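# Carry red foam block or yellow sponge to desk

## Task

Check the counter standing behind the shelving for a red foam block. If one is there, move it onto the desk. If none is there, take the yellow sponge off the top of the low shelf and put it on the desk instead. Every other object must stay on its own shelf, table or counter, and the low shelf must be standing upright at the end. The robot must not tip over or finish leaning. The item only counts as placed if it rests on the desk by itself, without the robot holding it there.

## Robot and tools

ROBOT. A wheeled base carrying a column, a tilting head and two arms (left, right), each with six revolute joints and a two-finger gripper. Folded, as at the start, it measures 0.73 m long, 0.62 m wide and 1.88 m tall, with its front 0.40 m ahead of the column. The base can only drive straight or spin in place, never sideways. The hand cannot reach the floor: about 1 m from the shoulder at most, and no lower than 0.47 m above the floor (at 0.3 m ahead).

FRAMES. Base frame: origin on the floor under the column, midway between the drive wheels; x forward, y to the left, z up. left_hand and right_hand are reported in this frame as the point where the fingers meet (the tips sit 8 mm past it); the hand's z axis runs along the fingers (quat_wxyz maps (0,0,1) onto it) and its y axis along the opening. The odometry frame is the base frame as it was when the scene began.

execute_actions. Argument "actions": a list holding one action or nothing (an empty list only reports state and images). An action may contain:
- "base": exactly one of {"translate_m": d}, a relative drive in metres from where the base is now, forward positive, -3 to 3; or {"rotate_rad": d}, a relative spin in radians, counter-clockwise from above (left) positive, -3.2 to 3.2.
- "joints": a single object keyed by joint name for both arms and the head together, each value an absolute target. Radian ranges: head_tilt_rad -0.61 to 1.308 (0 about level, positive tilts down); joint1 -2.879 to 2.879; joint2 0 to 3.141; joint3 0 to 3.019; joint4 -1.692 to 1.57; joint5 -1.57 to 1.57 (positive swings the hand to the robot's right); joint6 -2.094 to 2.094 (positive rolls clockwise seen from behind the hand). left_gripper_m and right_gripper_m are the fingertip gap in metres, 0 (closed) to 0.093. Names are left_joint1_rad..left_joint6_rad, right_joint1_rad..right_joint6_rad. Tolerances for "done": head 0.03, joints 1-6 0.045, 0.14, 0.09, 0.055, 0.03, 0.035, grippers 0.003.
- "speeds": optional caps for this action only, translate_m 0.05-0.8 m/s, rotate_rad 0.1-1 rad/s (defaults are the maxima). It does not slow the arms.
Base and joint motions start together. A base move needing more than 8.667 s at its cap is refused; so is any unknown key or out-of-range number, and then nothing moves. A joint or base left out of an action may still be pushing toward an earlier target. "cameras": list of cam_head_left, cam_head_right, cam_left_wrist, cam_right_wrist, nav_camera or "all"; omitted or null gives all, [] gives none. The "pictures" line lists the images in order.

wait {seconds: 0-10}: commands nothing and returns the same report. zoom_image {camera, region [x0,y0,x1,y1]} enlarges part of that camera's latest full image; pixels from the top-left, at most 504 by 504. read_manual gives only licence texts. finished_scene {scene} ends the scene for good and reports success, so call it only once the desk item rests on its own.

RESULTS. base_status and joint_status say how each motion ended: "done" (for the base, wheels turned the full amount even if they slipped), "off_target" (stopped short, may still push), "contact_stop" (base only: a wheel stalled), "time_out", "not_followed" / "joint command not followed" with a "cause:" line (a self-collision check held back an arm's targets; its gripper still moves). on_its_own covers anything not commanded in this call; "held at" is the held target, not the position. base_odometry counts wheel rotation, so slip looks like travel. If turned_by_wheels and turned_by_imu differ by over about 4% of the turn and at least 0.05 rad, the base hit something or slipped and the heading is off by roughly that gap. base_tilt gives forward/right lean in degrees (about 1 degree fixed bias). motor_effort lists only left_wheel and right_wheel in percent (positive drives forward; bracket = peak, noisy). wheel_motors_off is 1 while an overload cutout has both wheel motors off. A Motor temperatures line gives one value per arm joint. If a call reports a stop, later motion calls in the same reply are skipped.

ARM GEOMETRY. With left joint1 at -1.57 (right at 1.57) and joints 5, 6 at 0, the arm works in a vertical plane pointing forward, 0.23 m to that side of the column. Let a = j2 - 0.35, b = 1.05 + j2 - j3, c = b - j4 (c = 1.57 means fingers straight down). Hand point: ahead = 0.12 + 0.39 sin a + 0.38 cos b + 0.25 cos c; up = 1.46 + 0.39 cos a - 0.38 sin b - 0.25 sin c. E.g. j2, j3, j4 = 0.93, 0.78, 0.14 gives about 0.60 m ahead, 1.21 m up. Real hands land up to ~5 cm lower and nearer the column (up to ~12 cm with heavy or far loads); trust the reported hand pose (1-6 cm error). Light loads (up to 0.3 kg) are fine out to 0.6 m ahead, 0.65-1.6 m up, fingers down.

GRIPPING. Fingers are 7 cm long; outside width is the gap plus 1 cm at the tips, plus 5 cm at the base; the body behind is 10 cm wide, 7 cm thick; the wrist camera sticks out 11 cm on one side. To grasp, command a gap smaller than the object; "off_target" is then expected. A reported gap staying 0.002 m or more above its target means something is held. Joint changes under about 0.03 rad (0.08 for joints 2, 3) may not move; approach gently in ~0.05 rad steps from the last target.

CAMERAS. Head cameras sit 1.47-1.58 m up, looking ahead and down by about head_tilt_rad; straight ahead may sit up to 0.3 rad off image centre. Wrist cameras look along the fingers, tilted 0.62 rad toward the hand's +x; closed fingertips reach image centre; with fingers down and the arm forward, the view faces slightly back toward the robot, so things above centre are farther out or lower. nav_camera is on the base front, 0.23 m up, looking ahead.

AVOID. Do not let the arms strike or press on each other, especially fast or near the centre line. A blocked arm keeps pushing and heats up; relieve it by sending its reported positions back as targets (a held load then sags ~1 cm per kg). At 100 °C an arm goes limp and drops what it holds. After a contact_stop, back off 0.05 m before driving or turning again; that also frees a base leaning back (forward tilt falling 0.5 degrees or more) or jammed under a table top 0.30-1.20 m high. About 3 s of hard base pushing cuts the wheel motors for 2 s. To clear a withheld arm, move the joints that triggered it at least 0.05 rad back, or move the other arm away, or drive off an obstacle. Do not drop, slam or knock things over, and keep the low shelf standing. Loose objects may occasionally get nudged by something else.

Each tool is called after "Call:" as name(argument=value, ...) on one line, values as JSON.

## Session

I'll start by looking at the current state and images.

Call:
execute_actions(actions=[])

Scene clock: 0.00 s.
Motor temperatures (°C, as the motors report them): left_arm=[25 26 26 27 28 28] | right_arm=[27 29 28 28 29 26]
base_odometry: x=+0.000 y=+0.000 heading=+0.000 (m, m, rad; odometry frame)
turned_by_wheels: +0.000 (rad since the last result)
turned_by_imu: +0.000 (rad since the last result)
base_tilt: forward=-0.2 right=-0.1 (deg)
base_status: not commanded
joint_positions: head_tilt_rad=+0.869 left_joint1_rad=-1.588 left_joint2_rad=+0.890 left_joint3_rad=+0.402 left_joint4_rad=-1.000 left_joint5_rad=-0.046 left_joint6_rad=-0.013 left_gripper_m=+0.094 right_joint1_rad=+1.578 right_joint2_rad=+0.861 right_joint3_rad=+0.415 right_joint4_rad=-0.930 right_joint5_rad=-0.033 right_joint6_rad=-0.038 right_gripper_m=+0.095
joint_status: not commanded
wheel_motors_off: 0
motor_effort: left_wheel=+1 right_wheel=+3 (%)
left_hand: x=+0.1351 y=+0.2292 z=+1.2638 quat_wxyz=(+0.463, -0.012, -0.886, -0.019) (m; base frame)
right_hand: x=+0.1579 y=-0.2182 z=+1.2487 quat_wxyz=(+0.413, +0.013, -0.910, -0.025) (m; base frame)
pictures: cam_head_left, cam_head_right, cam_left_wrist, cam_right_wrist, nav_camera
Images, in order (width x height): cam_head_left 504x504, cam_head_right 504x504, cam_left_wrist 504x504, cam_right_wrist 504x504, nav_camera 504x504.

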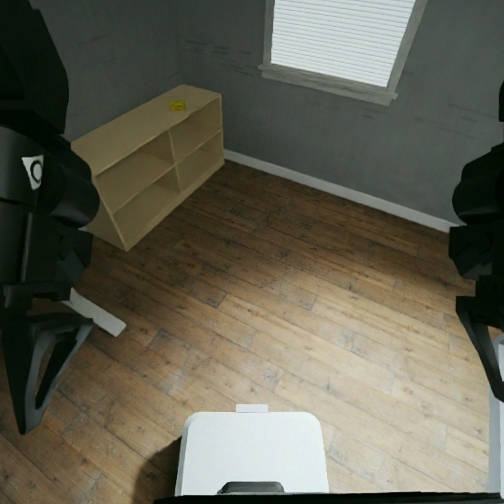

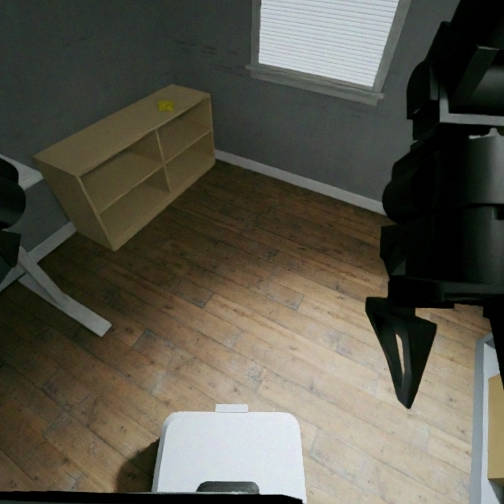

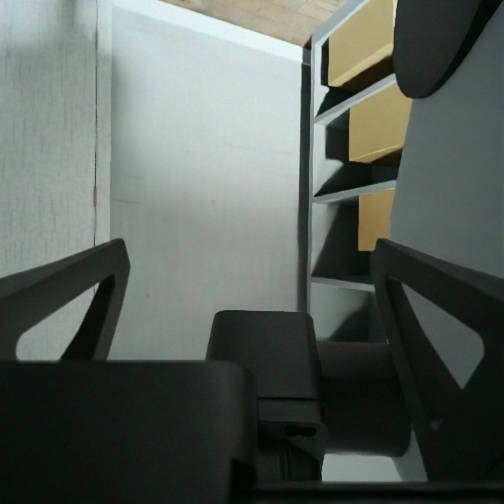

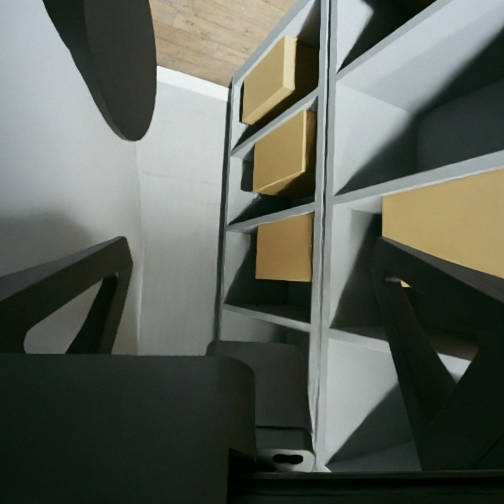

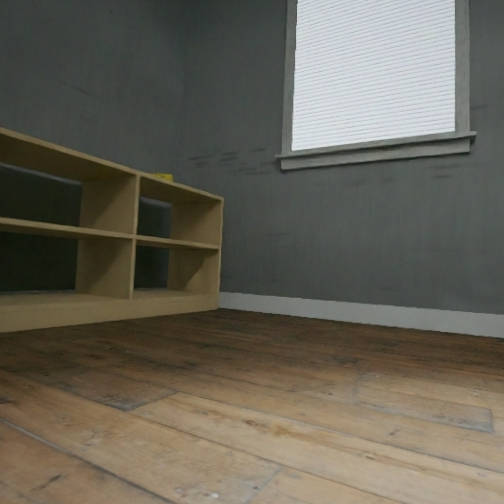

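Call:
execute_actions(actions=[{"base": {"rotate_rad": -1.2}, "joints": {"head_tilt_rad": 0.6}}], cameras=["cam_head_left", "cam_head_right", "nav_camera"])

Scene clock: 4.03 s.
Motor temperatures (°C, as the motors report them): left_arm=[25 26 26 27 28 28] | right_arm=[27 29 28 28 29 26]
base_odometry: x=+0.000 y=+0.000 heading=-1.199 (m, m, rad; odometry frame)
turned_by_wheels: -1.199 (rad since the last result)
turned_by_imu: -1.207 (rad since the last result)
base_tilt: forward=-0.2 right=-0.1 (deg)
base_status: done
joint_positions: head_tilt_rad=+0.617 left_joint1_rad=-1.588 left_joint2_rad=+0.890 left_joint3_rad=+0.402 left_joint4_rad=-1.000 left_joint5_rad=-0.046 left_joint6_rad=-0.013 left_gripper_m=+0.095 right_joint1_rad=+1.578 right_joint2_rad=+0.861 right_joint3_rad=+0.415 right_joint4_rad=-0.930 right_joint5_rad=-0.033 right_joint6_rad=-0.038 right_gripper_m=+0.095
joint_status: all done
wheel_motors_off: 0
motor_effort: left_wheel=+3(24) right_wheel=-4(48) (%)
left_hand: x=+0.1351 y=+0.2292 z=+1.2638 quat_wxyz=(+0.463, -0.012, -0.886, -0.019) (m; base frame)
right_hand: x=+0.1579 y=-0.2182 z=+1.2487 quat_wxyz=(+0.413, +0.013, -0.910, -0.025) (m; base frame)
pictures: cam_head_left, cam_head_right, nav_camera
Images, in order (width x height): cam_head_left 504x504, cam_head_right 504x504, nav_camera 504x504.

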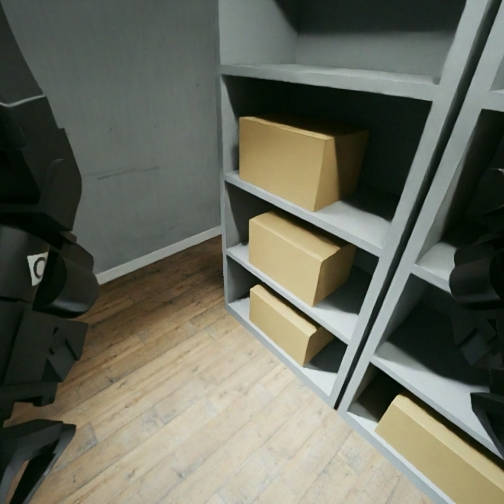

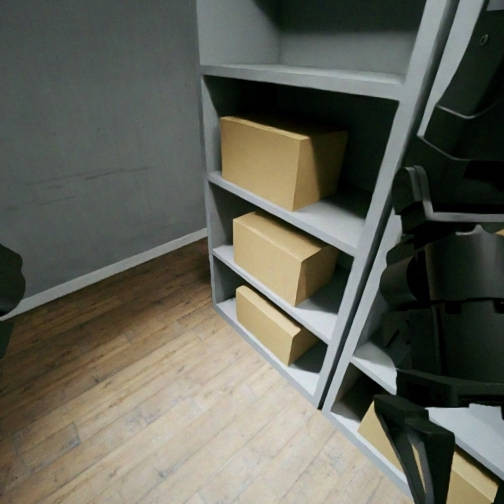

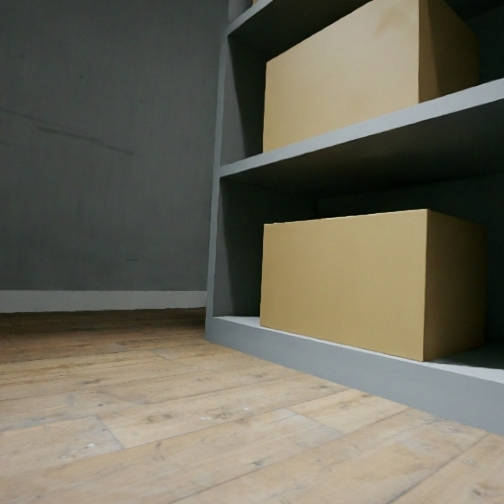

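Call:
execute_actions(actions=[{"base": {"rotate_rad": 0.55}, "joints": {"head_tilt_rad": 0.75}}], cameras=["cam_head_left", "cam_head_right", "nav_camera"])

Call:
execute_actions(actions=[{"base": {"translate_m": 1.3}}], cameras=["cam_head_left", "cam_head_right", "nav_camera"])

Scene clock: 14.07 s.
Motor temperatures (°C, as the motors report them): left_arm=[25 26 26 27 28 28] | right_arm=[27 30 28 28 29 26]
base_odometry: x=+0.000 y=+0.000 heading=-0.650 (m, m, rad; odometry frame)
turned_by_wheels: +0.549 (rad since the last result)
turned_by_imu: +0.558 (rad since the last result)
base_tilt: forward=-0.3 right=-0.1 (deg)
base_status: done
joint_positions: head_tilt_rad=+0.752 left_joint1_rad=-1.588 left_joint2_rad=+0.890 left_joint3_rad=+0.402 left_joint4_rad=-1.000 left_joint5_rad=-0.046 left_joint6_rad=-0.013 left_gripper_m=+0.095 right_joint1_rad=+1.578 right_joint2_rad=+0.861 right_joint3_rad=+0.415 right_joint4_rad=-0.930 right_joint5_rad=-0.033 right_joint6_rad=-0.038 right_gripper_m=+0.095
joint_status: all done
wheel_motors_off: 0
motor_effort: left_wheel=-1(18) right_wheel=+4(24) (%)
left_hand: x=+0.1351 y=+0.2292 z=+1.2638 quat_wxyz=(+0.463, -0.012, -0.886, -0.019) (m; base frame)
right_hand: x=+0.1579 y=-0.2182 z=+1.2487 quat_wxyz=(+0.413, +0.013, -0.910, -0.025) (m; base frame)
pictures: cam_head_left, cam_head_right, nav_camera
Images, in order (width x height): cam_head_left 504x504, cam_head_right 504x504, nav_camera 504x504.

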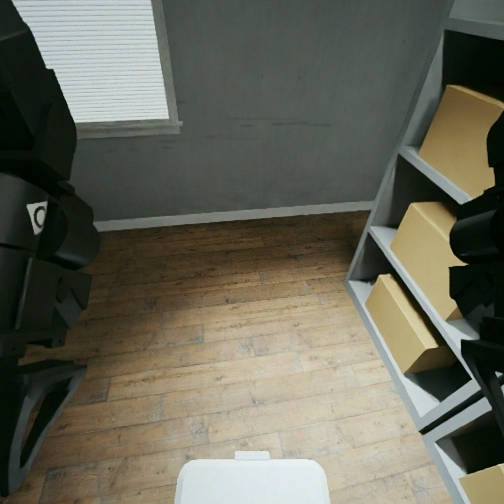

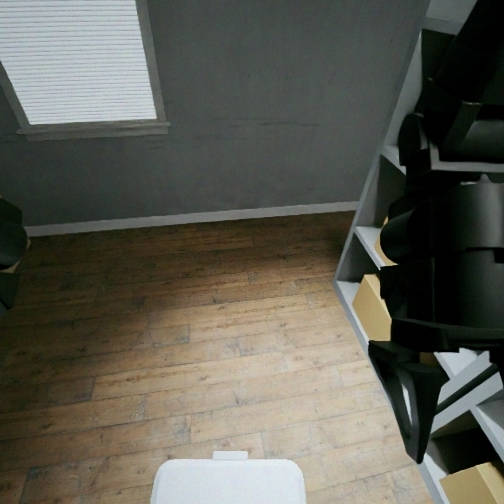

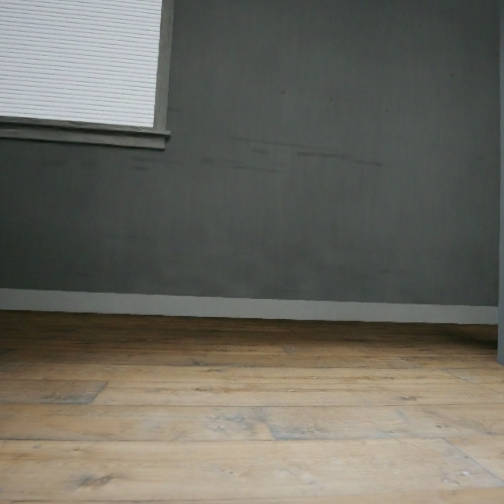

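Scene clock: 17.50 s.
Motor temperatures (°C, as the motors report them): left_arm=[25 26 26 27 28 28] | right_arm=[27 30 28 28 29 26]
base_odometry: x=+1.035 y=-0.787 heading=-0.651 (m, m, rad; odometry frame)
turned_by_wheels: -0.001 (rad since the last result)
turned_by_imu: +0.001 (rad since the last result)
base_tilt: forward=-0.2 right=-0.1 (deg)
base_status: done
joint_positions: head_tilt_rad=+0.753 left_joint1_rad=-1.588 left_joint2_rad=+0.890 left_joint3_rad=+0.403 left_joint4_rad=-1.000 left_joint5_rad=-0.046 left_joint6_rad=-0.013 left_gripper_m=+0.095 right_joint1_rad=+1.578 right_joint2_rad=+0.861 right_joint3_rad=+0.415 right_joint4_rad=-0.930 right_joint5_rad=-0.033 right_joint6_rad=-0.038 right_gripper_m=+0.095
joint_status: not commanded
wheel_motors_off: 0
motor_effort: left_wheel=-2(39) right_wheel=+2(72) (%)
left_hand: x=+0.1353 y=+0.2292 z=+1.2637 quat_wxyz=(+0.463, -0.012, -0.886, -0.019) (m; base frame)
right_hand: x=+0.1581 y=-0.2182 z=+1.2487 quat_wxyz=(+0.413, +0.013, -0.910, -0.025) (m; base frame)
pictures: cam_head_left, cam_head_right, nav_camera
Images, in order (width x height): cam_head_left 504x504, cam_head_right 504x504, nav_camera 504x504.

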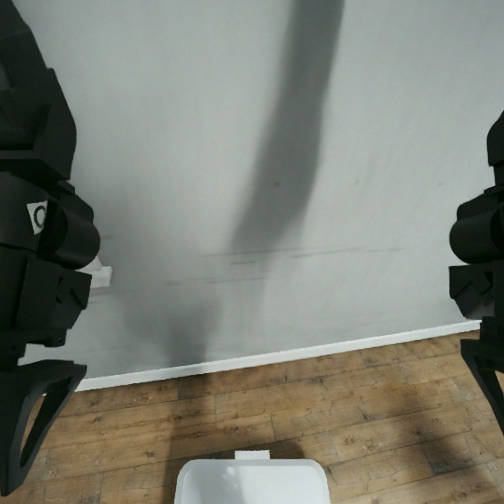

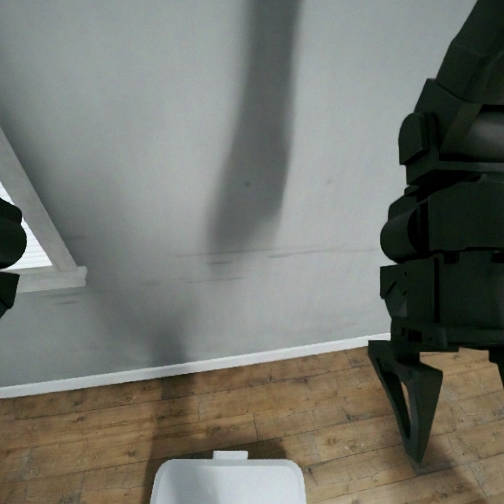

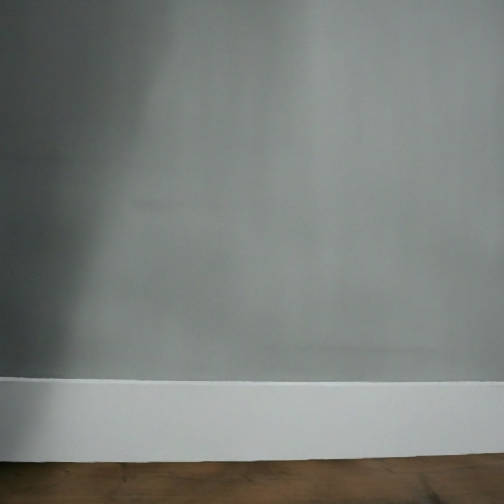

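Call:
execute_actions(actions=[{"base": {"translate_m": 0.27}, "joints": {"head_tilt_rad": 0.9}}], cameras=["cam_head_left"])

Call:
execute_actions(actions=[{"base": {"rotate_rad": -1.25}}], cameras=["cam_head_left", "cam_head_right", "nav_camera"])

Scene clock: 24.80 s.
Motor temperatures (°C, as the motors report them): left_arm=[25 26 26 27 28 28] | right_arm=[27 30 28 28 29 26]
base_odometry: x=+1.249 y=-0.951 heading=-0.652 (m, m, rad; odometry frame)
turned_by_wheels: -0.001 (rad since the last result)
turned_by_imu: +0.001 (rad since the last result)
base_tilt: forward=-0.2 right=-0.1 (deg)
base_status: done
joint_positions: head_tilt_rad=+0.901 left_joint1_rad=-1.588 left_joint2_rad=+0.890 left_joint3_rad=+0.404 left_joint4_rad=-1.000 left_joint5_rad=-0.046 left_joint6_rad=-0.013 left_gripper_m=+0.095 right_joint1_rad=+1.578 right_joint2_rad=+0.861 right_joint3_rad=+0.417 right_joint4_rad=-0.930 right_joint5_rad=-0.033 right_joint6_rad=-0.038 right_gripper_m=+0.095
joint_status: all done
wheel_motors_off: 0
motor_effort: left_wheel=-2(43) right_wheel=+2(47) (%)
left_hand: x=+0.1361 y=+0.2292 z=+1.2634 quat_wxyz=(+0.462, -0.012, -0.886, -0.019) (m; base frame)
right_hand: x=+0.1590 y=-0.2182 z=+1.2484 quat_wxyz=(+0.412, +0.013, -0.911, -0.025) (m; base frame)
pictures: cam_head_left
Images, in order (width x height): cam_head_left 504x504.

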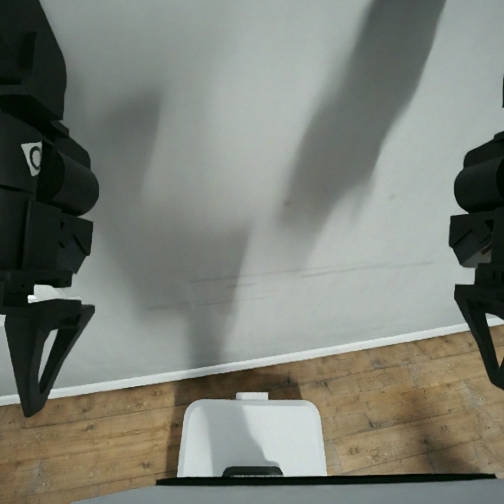

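Scene clock: 27.37 s.
Motor temperatures (°C, as the motors report them): left_arm=[25 26 26 27 28 28] | right_arm=[27 30 28 28 29 26]
base_odometry: x=+1.249 y=-0.951 heading=-1.901 (m, m, rad; odometry frame)
turned_by_wheels: -1.249 (rad since the last result)
turned_by_imu: -1.257 (rad since the last result)
base_tilt: forward=-0.2 right=-0.1 (deg)
base_status: done
joint_positions: head_tilt_rad=+0.901 left_joint1_rad=-1.588 left_joint2_rad=+0.890 left_joint3_rad=+0.404 left_joint4_rad=-1.000 left_joint5_rad=-0.046 left_joint6_rad=-0.013 left_gripper_m=+0.095 right_joint1_rad=+1.578 right_joint2_rad=+0.861 right_joint3_rad=+0.417 right_joint4_rad=-0.930 right_joint5_rad=-0.033 right_joint6_rad=-0.038 right_gripper_m=+0.095
joint_status: not commanded
wheel_motors_off: 0
motor_effort: left_wheel=+2(32) right_wheel=-4(51) (%)
left_hand: x=+0.1361 y=+0.2292 z=+1.2634 quat_wxyz=(+0.462, -0.012, -0.886, -0.019) (m; base frame)
right_hand: x=+0.1590 y=-0.2182 z=+1.2484 quat_wxyz=(+0.412, +0.013, -0.911, -0.025) (m; base frame)
pictures: cam_head_left, cam_head_right, nav_camera
Images, in order (width x height): cam_head_left 504x504, cam_head_right 504x504, nav_camera 504x504.

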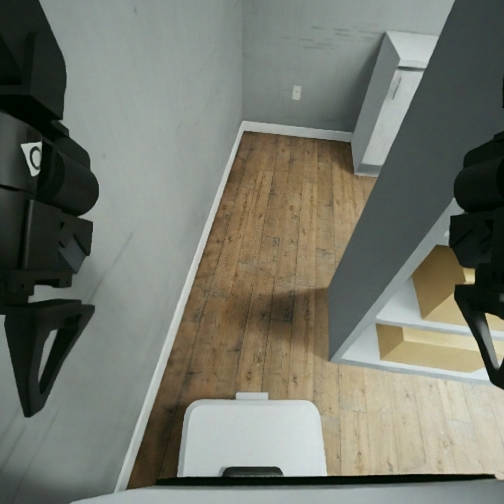

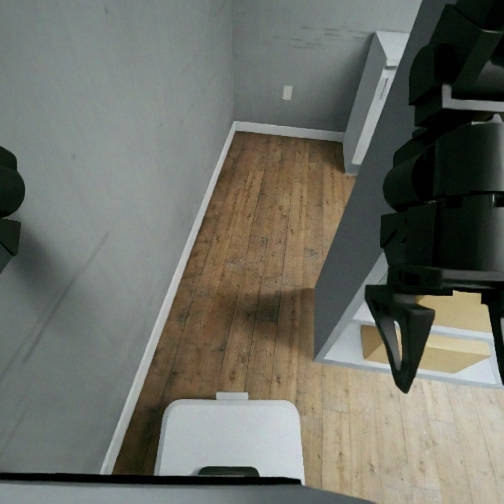

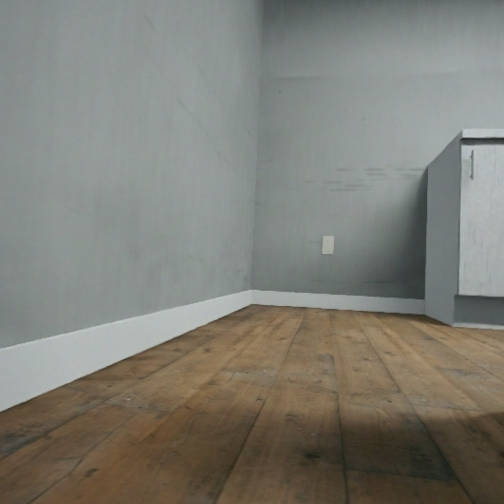

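Call:
execute_actions(actions=[{"base": {"rotate_rad": -0.1}, "joints": {"head_tilt_rad": 0.75}}], cameras=["cam_head_left"])

Call:
execute_actions(actions=[{"base": {"translate_m": 1.45}, "speeds": {"translate_m": 0.6}}], cameras=["cam_head_left", "cam_head_right", "nav_camera"])

Scene clock: 32.63 s.
Motor temperatures (°C, as the motors report them): left_arm=[25 26 27 27 28 28] | right_arm=[27 30 28 28 29 26]
base_odometry: x=+1.249 y=-0.951 heading=-2.001 (m, m, rad; odometry frame)
turned_by_wheels: -0.099 (rad since the last result)
turned_by_imu: -0.099 (rad since the last result)
base_tilt: forward=-0.3 right=-0.1 (deg)
base_status: done
joint_positions: head_tilt_rad=+0.766 left_joint1_rad=-1.588 left_joint2_rad=+0.890 left_joint3_rad=+0.404 left_joint4_rad=-1.000 left_joint5_rad=-0.046 left_joint6_rad=-0.013 left_gripper_m=+0.095 right_joint1_rad=+1.578 right_joint2_rad=+0.861 right_joint3_rad=+0.417 right_joint4_rad=-0.930 right_joint5_rad=-0.033 right_joint6_rad=-0.038 right_gripper_m=+0.095
joint_status: all done
wheel_motors_off: 0
motor_effort: left_wheel=+2(21) right_wheel=-4(25) (%)
left_hand: x=+0.1361 y=+0.2292 z=+1.2634 quat_wxyz=(+0.462, -0.012, -0.886, -0.019) (m; base frame)
right_hand: x=+0.1590 y=-0.2182 z=+1.2484 quat_wxyz=(+0.412, +0.013, -0.911, -0.025) (m; base frame)
pictures: cam_head_left
Images, in order (width x height): cam_head_left 504x504.

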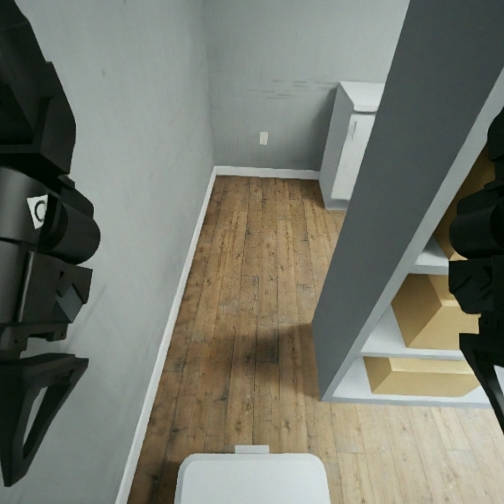

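Scene clock: 36.77 s.
Motor temperatures (°C, as the motors report them): left_arm=[25 26 27 27 28 28] | right_arm=[27 30 28 28 29 26]
base_odometry: x=+0.645 y=-2.269 heading=-2.001 (m, m, rad; odometry frame)
turned_by_wheels: -0.001 (rad since the last result)
turned_by_imu: +0.001 (rad since the last result)
base_tilt: forward=-0.2 right=-0.1 (deg)
base_status: done
joint_positions: head_tilt_rad=+0.766 left_joint1_rad=-1.588 left_joint2_rad=+0.890 left_joint3_rad=+0.402 left_joint4_rad=-1.000 left_joint5_rad=-0.046 left_joint6_rad=-0.013 left_gripper_m=+0.095 right_joint1_rad=+1.578 right_joint2_rad=+0.861 right_joint3_rad=+0.415 right_joint4_rad=-0.930 right_joint5_rad=-0.033 right_joint6_rad=-0.038 right_gripper_m=+0.095
joint_status: not commanded
wheel_motors_off: 0
motor_effort: left_wheel=-1(51) right_wheel=+1(61) (%)
left_hand: x=+0.1351 y=+0.2292 z=+1.2638 quat_wxyz=(+0.463, -0.012, -0.886, -0.019) (m; base frame)
right_hand: x=+0.1579 y=-0.2182 z=+1.2487 quat_wxyz=(+0.413, +0.013, -0.910, -0.025) (m; base frame)
pictures: cam_head_left, cam_head_right, nav_camera
Images, in order (width x height): cam_head_left 504x504, cam_head_right 504x504, nav_camera 504x504.

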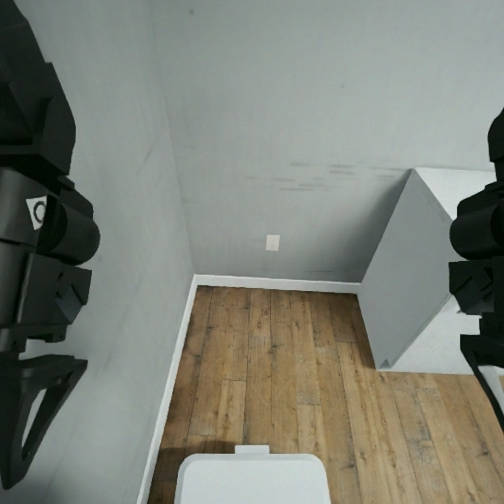

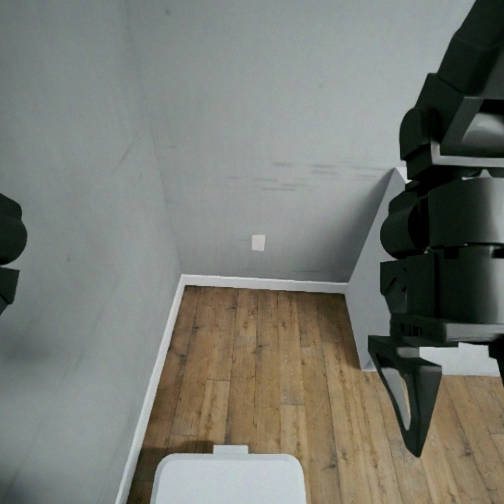

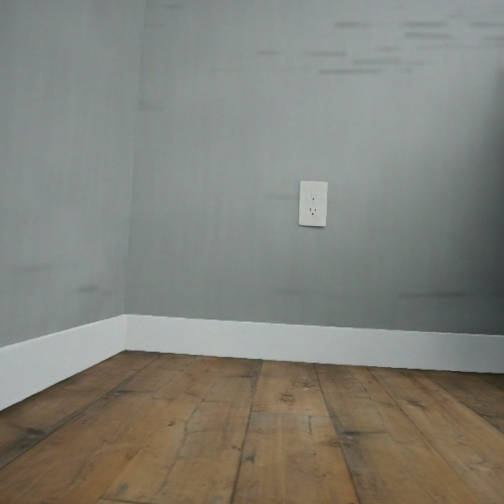

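Call:
execute_actions(actions=[{"base": {"rotate_rad": -1.15}, "joints": {"head_tilt_rad": 0.55}, "speeds": {"rotate_rad": 0.7}}], cameras=["cam_head_left", "cam_head_right", "nav_camera"])

Scene clock: 40.43 s.
Motor temperatures (°C, as the motors report them): left_arm=[25 26 27 27 28 28] | right_arm=[27 30 28 28 29 26]
base_odometry: x=+0.645 y=-2.269 heading=+3.133 (m, m, rad; odometry frame)
turned_by_wheels: -1.149 (rad since the last result)
turned_by_imu: -1.155 (rad since the last result)
base_tilt: forward=-0.3 right=-0.1 (deg)
base_status: done
joint_positions: head_tilt_rad=+0.568 left_joint1_rad=-1.588 left_joint2_rad=+0.890 left_joint3_rad=+0.402 left_joint4_rad=-1.000 left_joint5_rad=-0.046 left_joint6_rad=-0.013 left_gripper_m=+0.095 right_joint1_rad=+1.578 right_joint2_rad=+0.861 right_joint3_rad=+0.415 right_joint4_rad=-0.930 right_joint5_rad=-0.033 right_joint6_rad=-0.038 right_gripper_m=+0.095
joint_status: all done
wheel_motors_off: 0
motor_effort: left_wheel=+3(38) right_wheel=-4(52) (%)
left_hand: x=+0.1351 y=+0.2292 z=+1.2638 quat_wxyz=(+0.463, -0.012, -0.886, -0.019) (m; base frame)
right_hand: x=+0.1579 y=-0.2182 z=+1.2487 quat_wxyz=(+0.413, +0.013, -0.910, -0.025) (m; base frame)
pictures: cam_head_left, cam_head_right, nav_camera
Images, in order (width x height): cam_head_left 504x504, cam_head_right 504x504, nav_camera 504x504.

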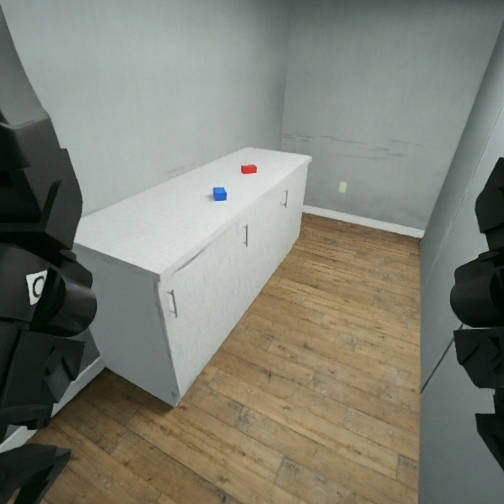

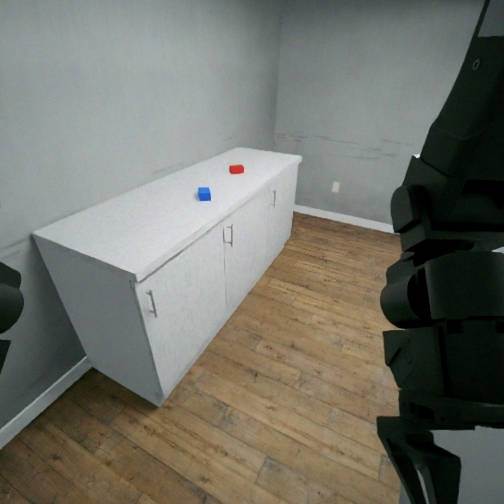

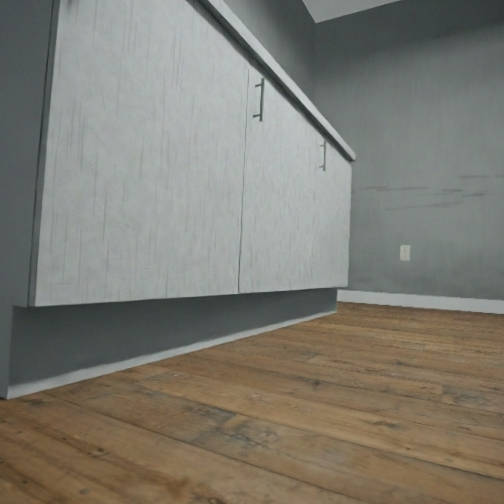

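There's a red object and a blue one on the counter. I'll zoom in to check.

Call:
zoom_image(camera="cam_head_left", region=[180, 130, 320, 230])

Region (180, 130, 320, 230) of cam_head_left's 504x504 image, scaled by 3.600, with more detail than that image has; it fills the top 360 rows of this view, and the rest is white.

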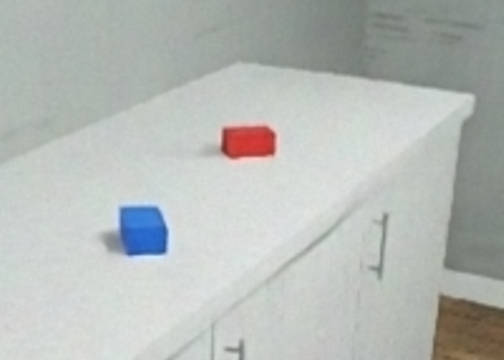

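Call:
execute_actions(actions=[{"base": {"rotate_rad": -0.37}, "joints": {"head_tilt_rad": 0.7}}], cameras=["cam_head_left"])

Call:
execute_actions(actions=[{"base": {"translate_m": 1.65}, "joints": {"right_joint1_rad": 1.57, "right_joint2_rad": 1.30, "right_joint3_rad": 1.39, "right_joint4_rad": -0.59, "right_joint5_rad": 0, "right_joint6_rad": 0}}], cameras=["cam_head_left", "cam_head_right", "nav_camera"])

Scene clock: 53.50 s.
Motor temperatures (°C, as the motors report them): left_arm=[25 26 27 28 28 28] | right_arm=[27 30 28 28 29 26]
base_odometry: x=+0.645 y=-2.269 heading=+2.763 (m, m, rad; odometry frame)
turned_by_wheels: -0.369 (rad since the last result)
turned_by_imu: -0.371 (rad since the last result)
base_tilt: forward=-0.2 right=-0.1 (deg)
base_status: done
joint_positions: head_tilt_rad=+0.703 left_joint1_rad=-1.588 left_joint2_rad=+0.890 left_joint3_rad=+0.402 left_joint4_rad=-1.000 left_joint5_rad=-0.046 left_joint6_rad=-0.013 left_gripper_m=+0.095 right_joint1_rad=+1.578 right_joint2_rad=+0.861 right_joint3_rad=+0.415 right_joint4_rad=-0.930 right_joint5_rad=-0.033 right_joint6_rad=-0.038 right_gripper_m=+0.095
joint_status: all done
wheel_motors_off: 0
motor_effort: left_wheel=+2(21) right_wheel=-4(29) (%)
left_hand: x=+0.1351 y=+0.2292 z=+1.2638 quat_wxyz=(+0.463, -0.012, -0.886, -0.019) (m; base frame)
right_hand: x=+0.1579 y=-0.2182 z=+1.2487 quat_wxyz=(+0.413, +0.013, -0.910, -0.025) (m; base frame)
pictures: cam_head_left
Images, in order (width x height): cam_head_left 504x504.

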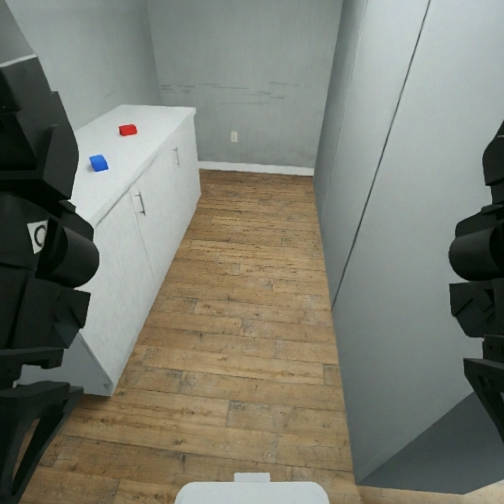

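Scene clock: 57.60 s.
Motor temperatures (°C, as the motors report them): left_arm=[25 26 27 28 28 28] | right_arm=[27 31 29 28 29 26]
base_odometry: x=-0.888 y=-1.659 heading=+2.763 (m, m, rad; odometry frame)
turned_by_wheels: -0.001 (rad since the last result)
turned_by_imu: +0.001 (rad since the last result)
base_tilt: forward=-0.2 right=-0.1 (deg)
base_status: done
joint_positions: head_tilt_rad=+0.703 left_joint1_rad=-1.588 left_joint2_rad=+0.890 left_joint3_rad=+0.402 left_joint4_rad=-1.000 left_joint5_rad=-0.046 left_joint6_rad=-0.013 left_gripper_m=+0.095 right_joint1_rad=+1.577 right_joint2_rad=+1.307 right_joint3_rad=+1.372 right_joint4_rad=-0.594 right_joint5_rad=-0.002 right_joint6_rad=-0.008 right_gripper_m=+0.095
joint_status: all done
wheel_motors_off: 0
motor_effort: left_wheel=-1(50) right_wheel=+1(60) (%)
left_hand: x=+0.1349 y=+0.2292 z=+1.2639 quat_wxyz=(+0.463, -0.012, -0.886, -0.019) (m; base frame)
right_hand: x=+0.6498 y=-0.2214 z=+1.1130 quat_wxyz=(+0.003, +0.006, -1.000, -0.004) (m; base frame)
pictures: cam_head_left, cam_head_right, nav_camera
Images, in order (width x height): cam_head_left 504x504, cam_head_right 504x504, nav_camera 504x504.

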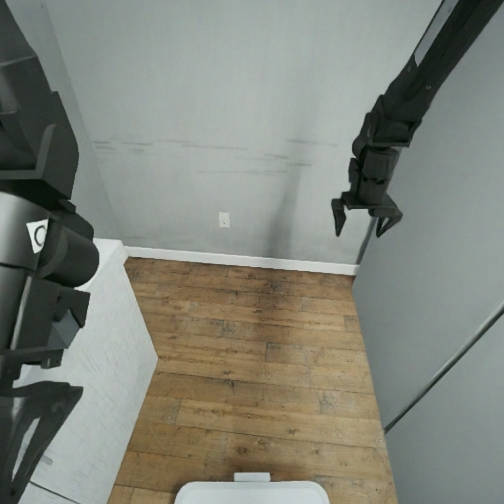

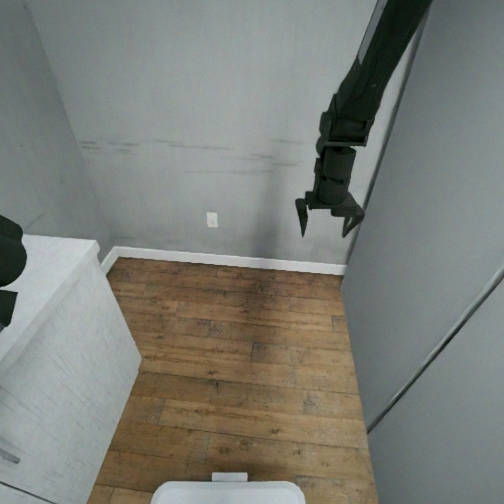

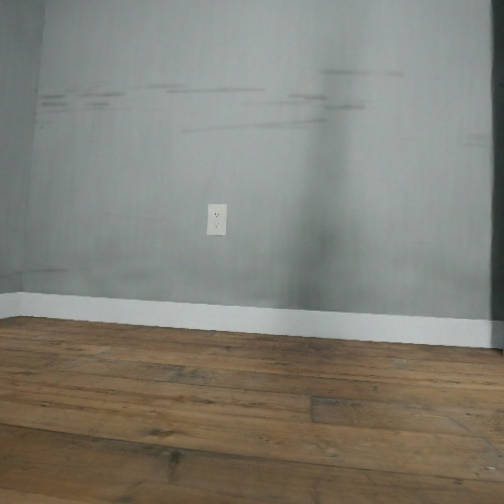

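Call:
execute_actions(actions=[{"base": {"rotate_rad": 1.45}, "joints": {"head_tilt_rad": 0.8}}], cameras=["cam_head_left", "cam_head_right", "cam_right_wrist"])

Scene clock: 61.40 s.
Motor temperatures (°C, as the motors report them): left_arm=[25 26 27 28 28 28] | right_arm=[27 32 29 28 29 26]
base_odometry: x=-0.888 y=-1.659 heading=-2.071 (m, m, rad; odometry frame)
turned_by_wheels: +1.449 (rad since the last result)
turned_by_imu: +1.461 (rad since the last result)
base_tilt: forward=-0.2 right=-0.2 (deg)
base_status: done
joint_positions: head_tilt_rad=+0.802 left_joint1_rad=-1.588 left_joint2_rad=+0.890 left_joint3_rad=+0.402 left_joint4_rad=-1.000 left_joint5_rad=-0.046 left_joint6_rad=-0.013 left_gripper_m=+0.095 right_joint1_rad=+1.570 right_joint2_rad=+1.307 right_joint3_rad=+1.372 right_joint4_rad=-0.594 right_joint5_rad=-0.001 right_joint6_rad=-0.008 right_gripper_m=+0.095
joint_status: all done
wheel_motors_off: 0
motor_effort: left_wheel=-3(43) right_wheel=+4(38) (%)
left_hand: x=+0.1349 y=+0.2292 z=+1.2639 quat_wxyz=(+0.463, -0.012, -0.886, -0.019) (m; base frame)
right_hand: x=+0.6498 y=-0.2260 z=+1.1130 quat_wxyz=(+0.003, +0.004, -1.000, +0.000) (m; base frame)
pictures: cam_head_left, cam_head_right, cam_right_wrist
Images, in order (width x height): cam_head_left 504x504, cam_head_right 504x504, cam_right_wrist 504x504.

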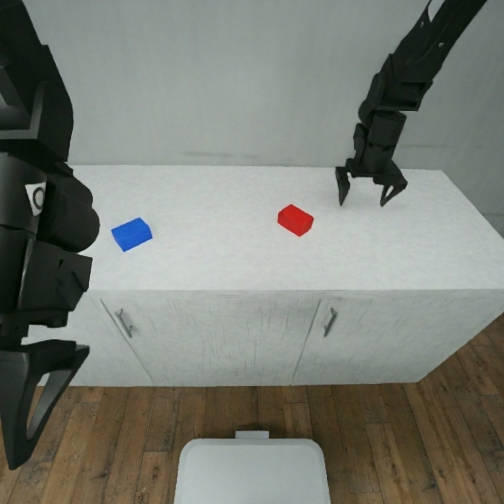

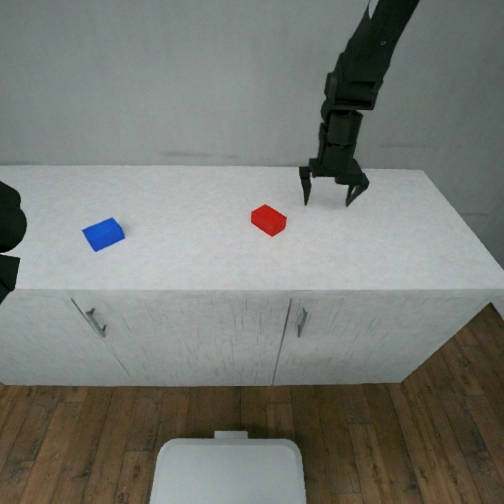

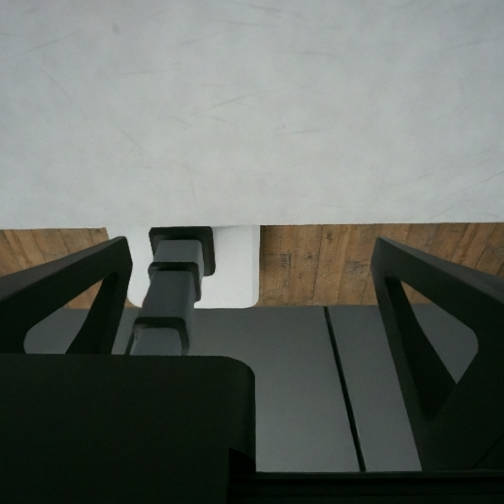

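Call:
zoom_image(camera="cam_head_left", region=[250, 170, 420, 270])

Region (250, 170, 420, 270) of cam_head_left's 504x504 image, scaled by 2.965, with more detail than that image has; it fills the top 296 rows of this view, and the rest is white.

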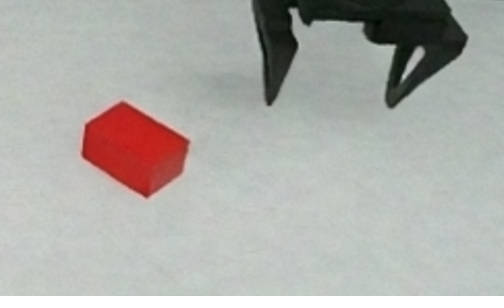

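Call:
execute_actions(actions=[{"base": {"rotate_rad": 0.15}, "joints": {"right_joint2_rad": 1.685, "right_joint3_rad": 1.985, "right_joint4_rad": -0.79, "right_joint6_rad": -0.6}}], cameras=["cam_head_left", "cam_head_right", "cam_right_wrist"])

Scene clock: 73.33 s.
Motor temperatures (°C, as the motors report them): left_arm=[25 26 27 28 28 28] | right_arm=[27 34 31 28 29 26]
base_odometry: x=-0.888 y=-1.659 heading=-1.922 (m, m, rad; odometry frame)
turned_by_wheels: +0.149 (rad since the last result)
turned_by_imu: +0.153 (rad since the last result)
base_tilt: forward=-0.3 right=-0.1 (deg)
base_status: done
joint_positions: head_tilt_rad=+0.802 left_joint1_rad=-1.588 left_joint2_rad=+0.890 left_joint3_rad=+0.402 left_joint4_rad=-1.000 left_joint5_rad=-0.046 left_joint6_rad=-0.013 left_gripper_m=+0.095 right_joint1_rad=+1.575 right_joint2_rad=+1.694 right_joint3_rad=+1.965 right_joint4_rad=-0.783 right_joint5_rad=-0.001 right_joint6_rad=-0.589 right_gripper_m=+0.095
joint_status: all done
wheel_motors_off: 0
motor_effort: left_wheel=-3(23) right_wheel=+4(28) (%)
left_hand: x=+0.1349 y=+0.2292 z=+1.2639 quat_wxyz=(+0.463, -0.012, -0.886, -0.019) (m; base frame)
right_hand: x=+0.7742 y=-0.2226 z=+1.0276 quat_wxyz=(-0.006, +0.291, -0.957, -0.001) (m; base frame)
pictures: cam_head_left, cam_head_right, cam_right_wrist
Images, in order (width x height): cam_head_left 504x504, cam_head_right 504x504, cam_right_wrist 504x504.

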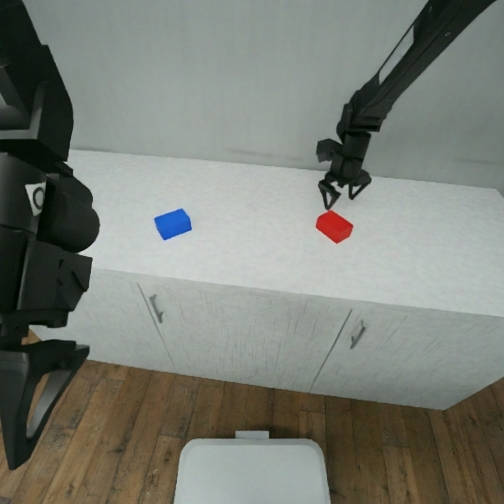

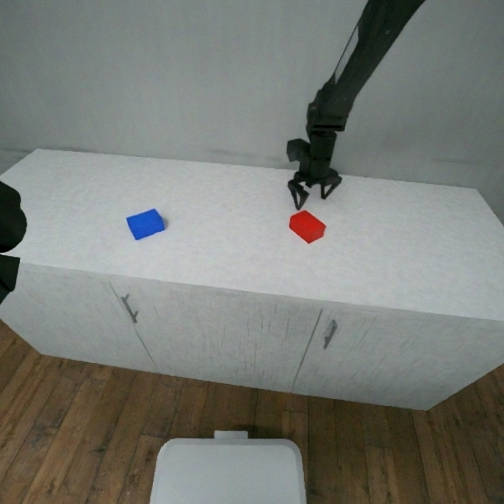

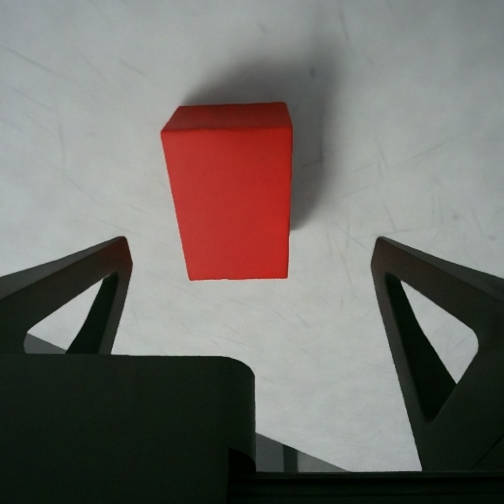

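Call:
execute_actions(actions=[{"joints": {"right_joint2_rad": 1.85, "right_joint3_rad": 2.08, "right_joint4_rad": -0.72, "right_joint6_rad": -0.63}}], cameras=["cam_head_right", "cam_right_wrist"])

Scene clock: 82.80 s.
Motor temperatures (°C, as the motors report them): left_arm=[25 27 27 28 28 28] | right_arm=[27 36 32 28 29 26]
base_odometry: x=-0.888 y=-1.659 heading=-1.922 (m, m, rad; odometry frame)
turned_by_wheels: +0.000 (rad since the last result)
turned_by_imu: +0.002 (rad since the last result)
base_tilt: forward=-0.2 right=-0.1 (deg)
base_status: not commanded
joint_positions: head_tilt_rad=+0.802 left_joint1_rad=-1.588 left_joint2_rad=+0.890 left_joint3_rad=+0.402 left_joint4_rad=-1.000 left_joint5_rad=-0.046 left_joint6_rad=-0.013 left_gripper_m=+0.095 right_joint1_rad=+1.578 right_joint2_rad=+1.812 right_joint3_rad=+2.068 right_joint4_rad=-0.728 right_joint5_rad=-0.011 right_joint6_rad=-0.621 right_gripper_m=+0.095
joint_status: all done
wheel_motors_off: 0
motor_effort: left_wheel=-6(7) right_wheel=+8(9) (%)
left_hand: x=+0.1349 y=+0.2292 z=+1.2639 quat_wxyz=(+0.463, -0.012, -0.886, -0.019) (m; base frame)
right_hand: x=+0.7871 y=-0.2180 z=+0.9789 quat_wxyz=(-0.027, +0.307, -0.951, -0.001) (m; base frame)
pictures: cam_head_right, cam_right_wrist
Images, in order (width x height): cam_head_right 504x504, cam_right_wrist 504x504.

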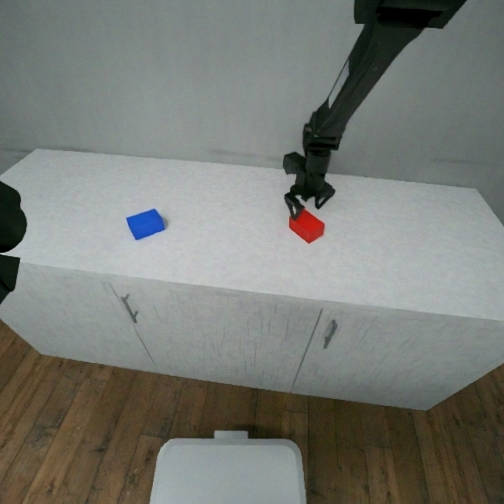

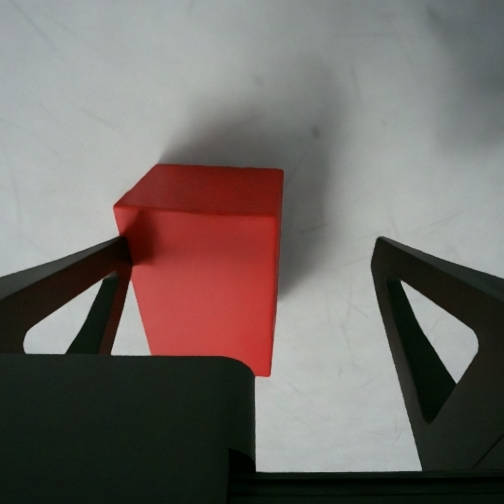

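Call:
execute_actions(actions=[{"base": {"translate_m": -0.024}, "joints": {"right_joint2_rad": 1.75}, "speeds": {"translate_m": 0.05}}], cameras=["cam_right_wrist"])

Scene clock: 88.53 s.
Motor temperatures (°C, as the motors report them): left_arm=[25 27 27 28 28 28] | right_arm=[27 36 32 28 29 26]
base_odometry: x=-0.880 y=-1.637 heading=-1.922 (m, m, rad; odometry frame)
turned_by_wheels: +0.000 (rad since the last result)
turned_by_imu: +0.002 (rad since the last result)
base_tilt: forward=-0.2 right=-0.1 (deg)
base_status: done
joint_positions: head_tilt_rad=+0.803 left_joint1_rad=-1.588 left_joint2_rad=+0.890 left_joint3_rad=+0.401 left_joint4_rad=-1.000 left_joint5_rad=-0.046 left_joint6_rad=-0.013 left_gripper_m=+0.095 right_joint1_rad=+1.576 right_joint2_rad=+1.778 right_joint3_rad=+2.070 right_joint4_rad=-0.725 right_joint5_rad=-0.002 right_joint6_rad=-0.621 right_gripper_m=+0.095
joint_status: all done
wheel_motors_off: 0
motor_effort: left_wheel=-3(51) right_wheel=+0(48) (%)
left_hand: x=+0.1345 y=+0.2292 z=+1.2640 quat_wxyz=(+0.464, -0.012, -0.886, -0.019) (m; base frame)
right_hand: x=+0.8050 y=-0.2211 z=+1.0026 quat_wxyz=(-0.044, +0.307, -0.951, +0.010) (m; base frame)
pictures: cam_right_wrist
Images, in order (width x height): cam_right_wrist 504x504.

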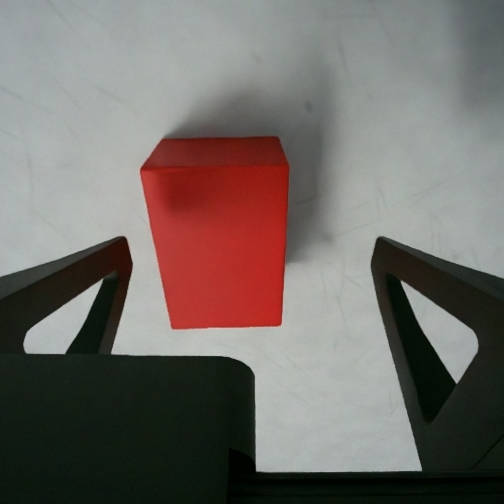

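Call:
execute_actions(actions=[{"joints": {"right_joint2_rad": 1.85}}], cameras=["cam_head_right", "cam_right_wrist"])

Scene clock: 89.97 s.
Motor temperatures (°C, as the motors report them): left_arm=[25 27 27 28 28 28] | right_arm=[27 37 32 28 29 26]
base_odometry: x=-0.880 y=-1.637 heading=-1.922 (m, m, rad; odometry frame)
turned_by_wheels: +0.000 (rad since the last result)
turned_by_imu: +0.001 (rad since the last result)
base_tilt: forward=-0.2 right=-0.1 (deg)
base_status: not commanded
joint_positions: head_tilt_rad=+0.803 left_joint1_rad=-1.588 left_joint2_rad=+0.890 left_joint3_rad=+0.401 left_joint4_rad=-1.000 left_joint5_rad=-0.046 left_joint6_rad=-0.013 left_gripper_m=+0.095 right_joint1_rad=+1.576 right_joint2_rad=+1.828 right_joint3_rad=+2.070 right_joint4_rad=-0.725 right_joint5_rad=-0.002 right_joint6_rad=-0.621 right_gripper_m=+0.095
joint_status: all done
wheel_motors_off: 0
motor_effort: left_wheel=-3(2) right_wheel=+0(1) (%)
left_hand: x=+0.1345 y=+0.2292 z=+1.2640 quat_wxyz=(+0.464, -0.012, -0.886, -0.019) (m; base frame)
right_hand: x=+0.7815 y=-0.2210 z=+0.9691 quat_wxyz=(-0.020, +0.307, -0.952, +0.003) (m; base frame)
pictures: cam_head_right, cam_right_wrist
Images, in order (width x height): cam_head_right 504x504, cam_right_wrist 504x504.

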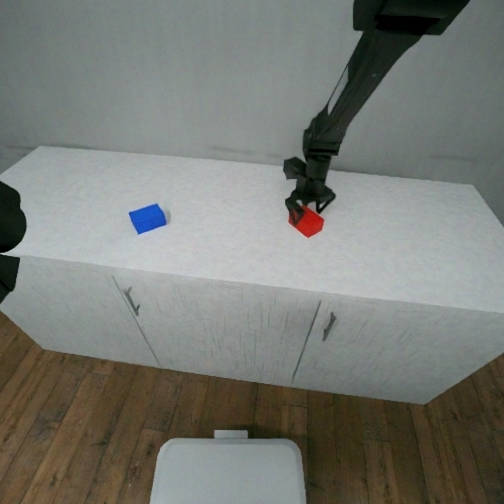

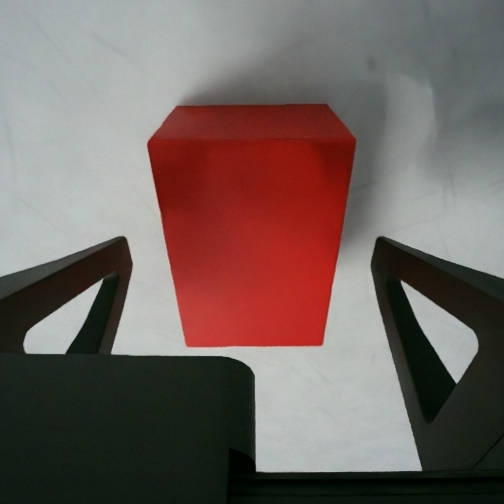

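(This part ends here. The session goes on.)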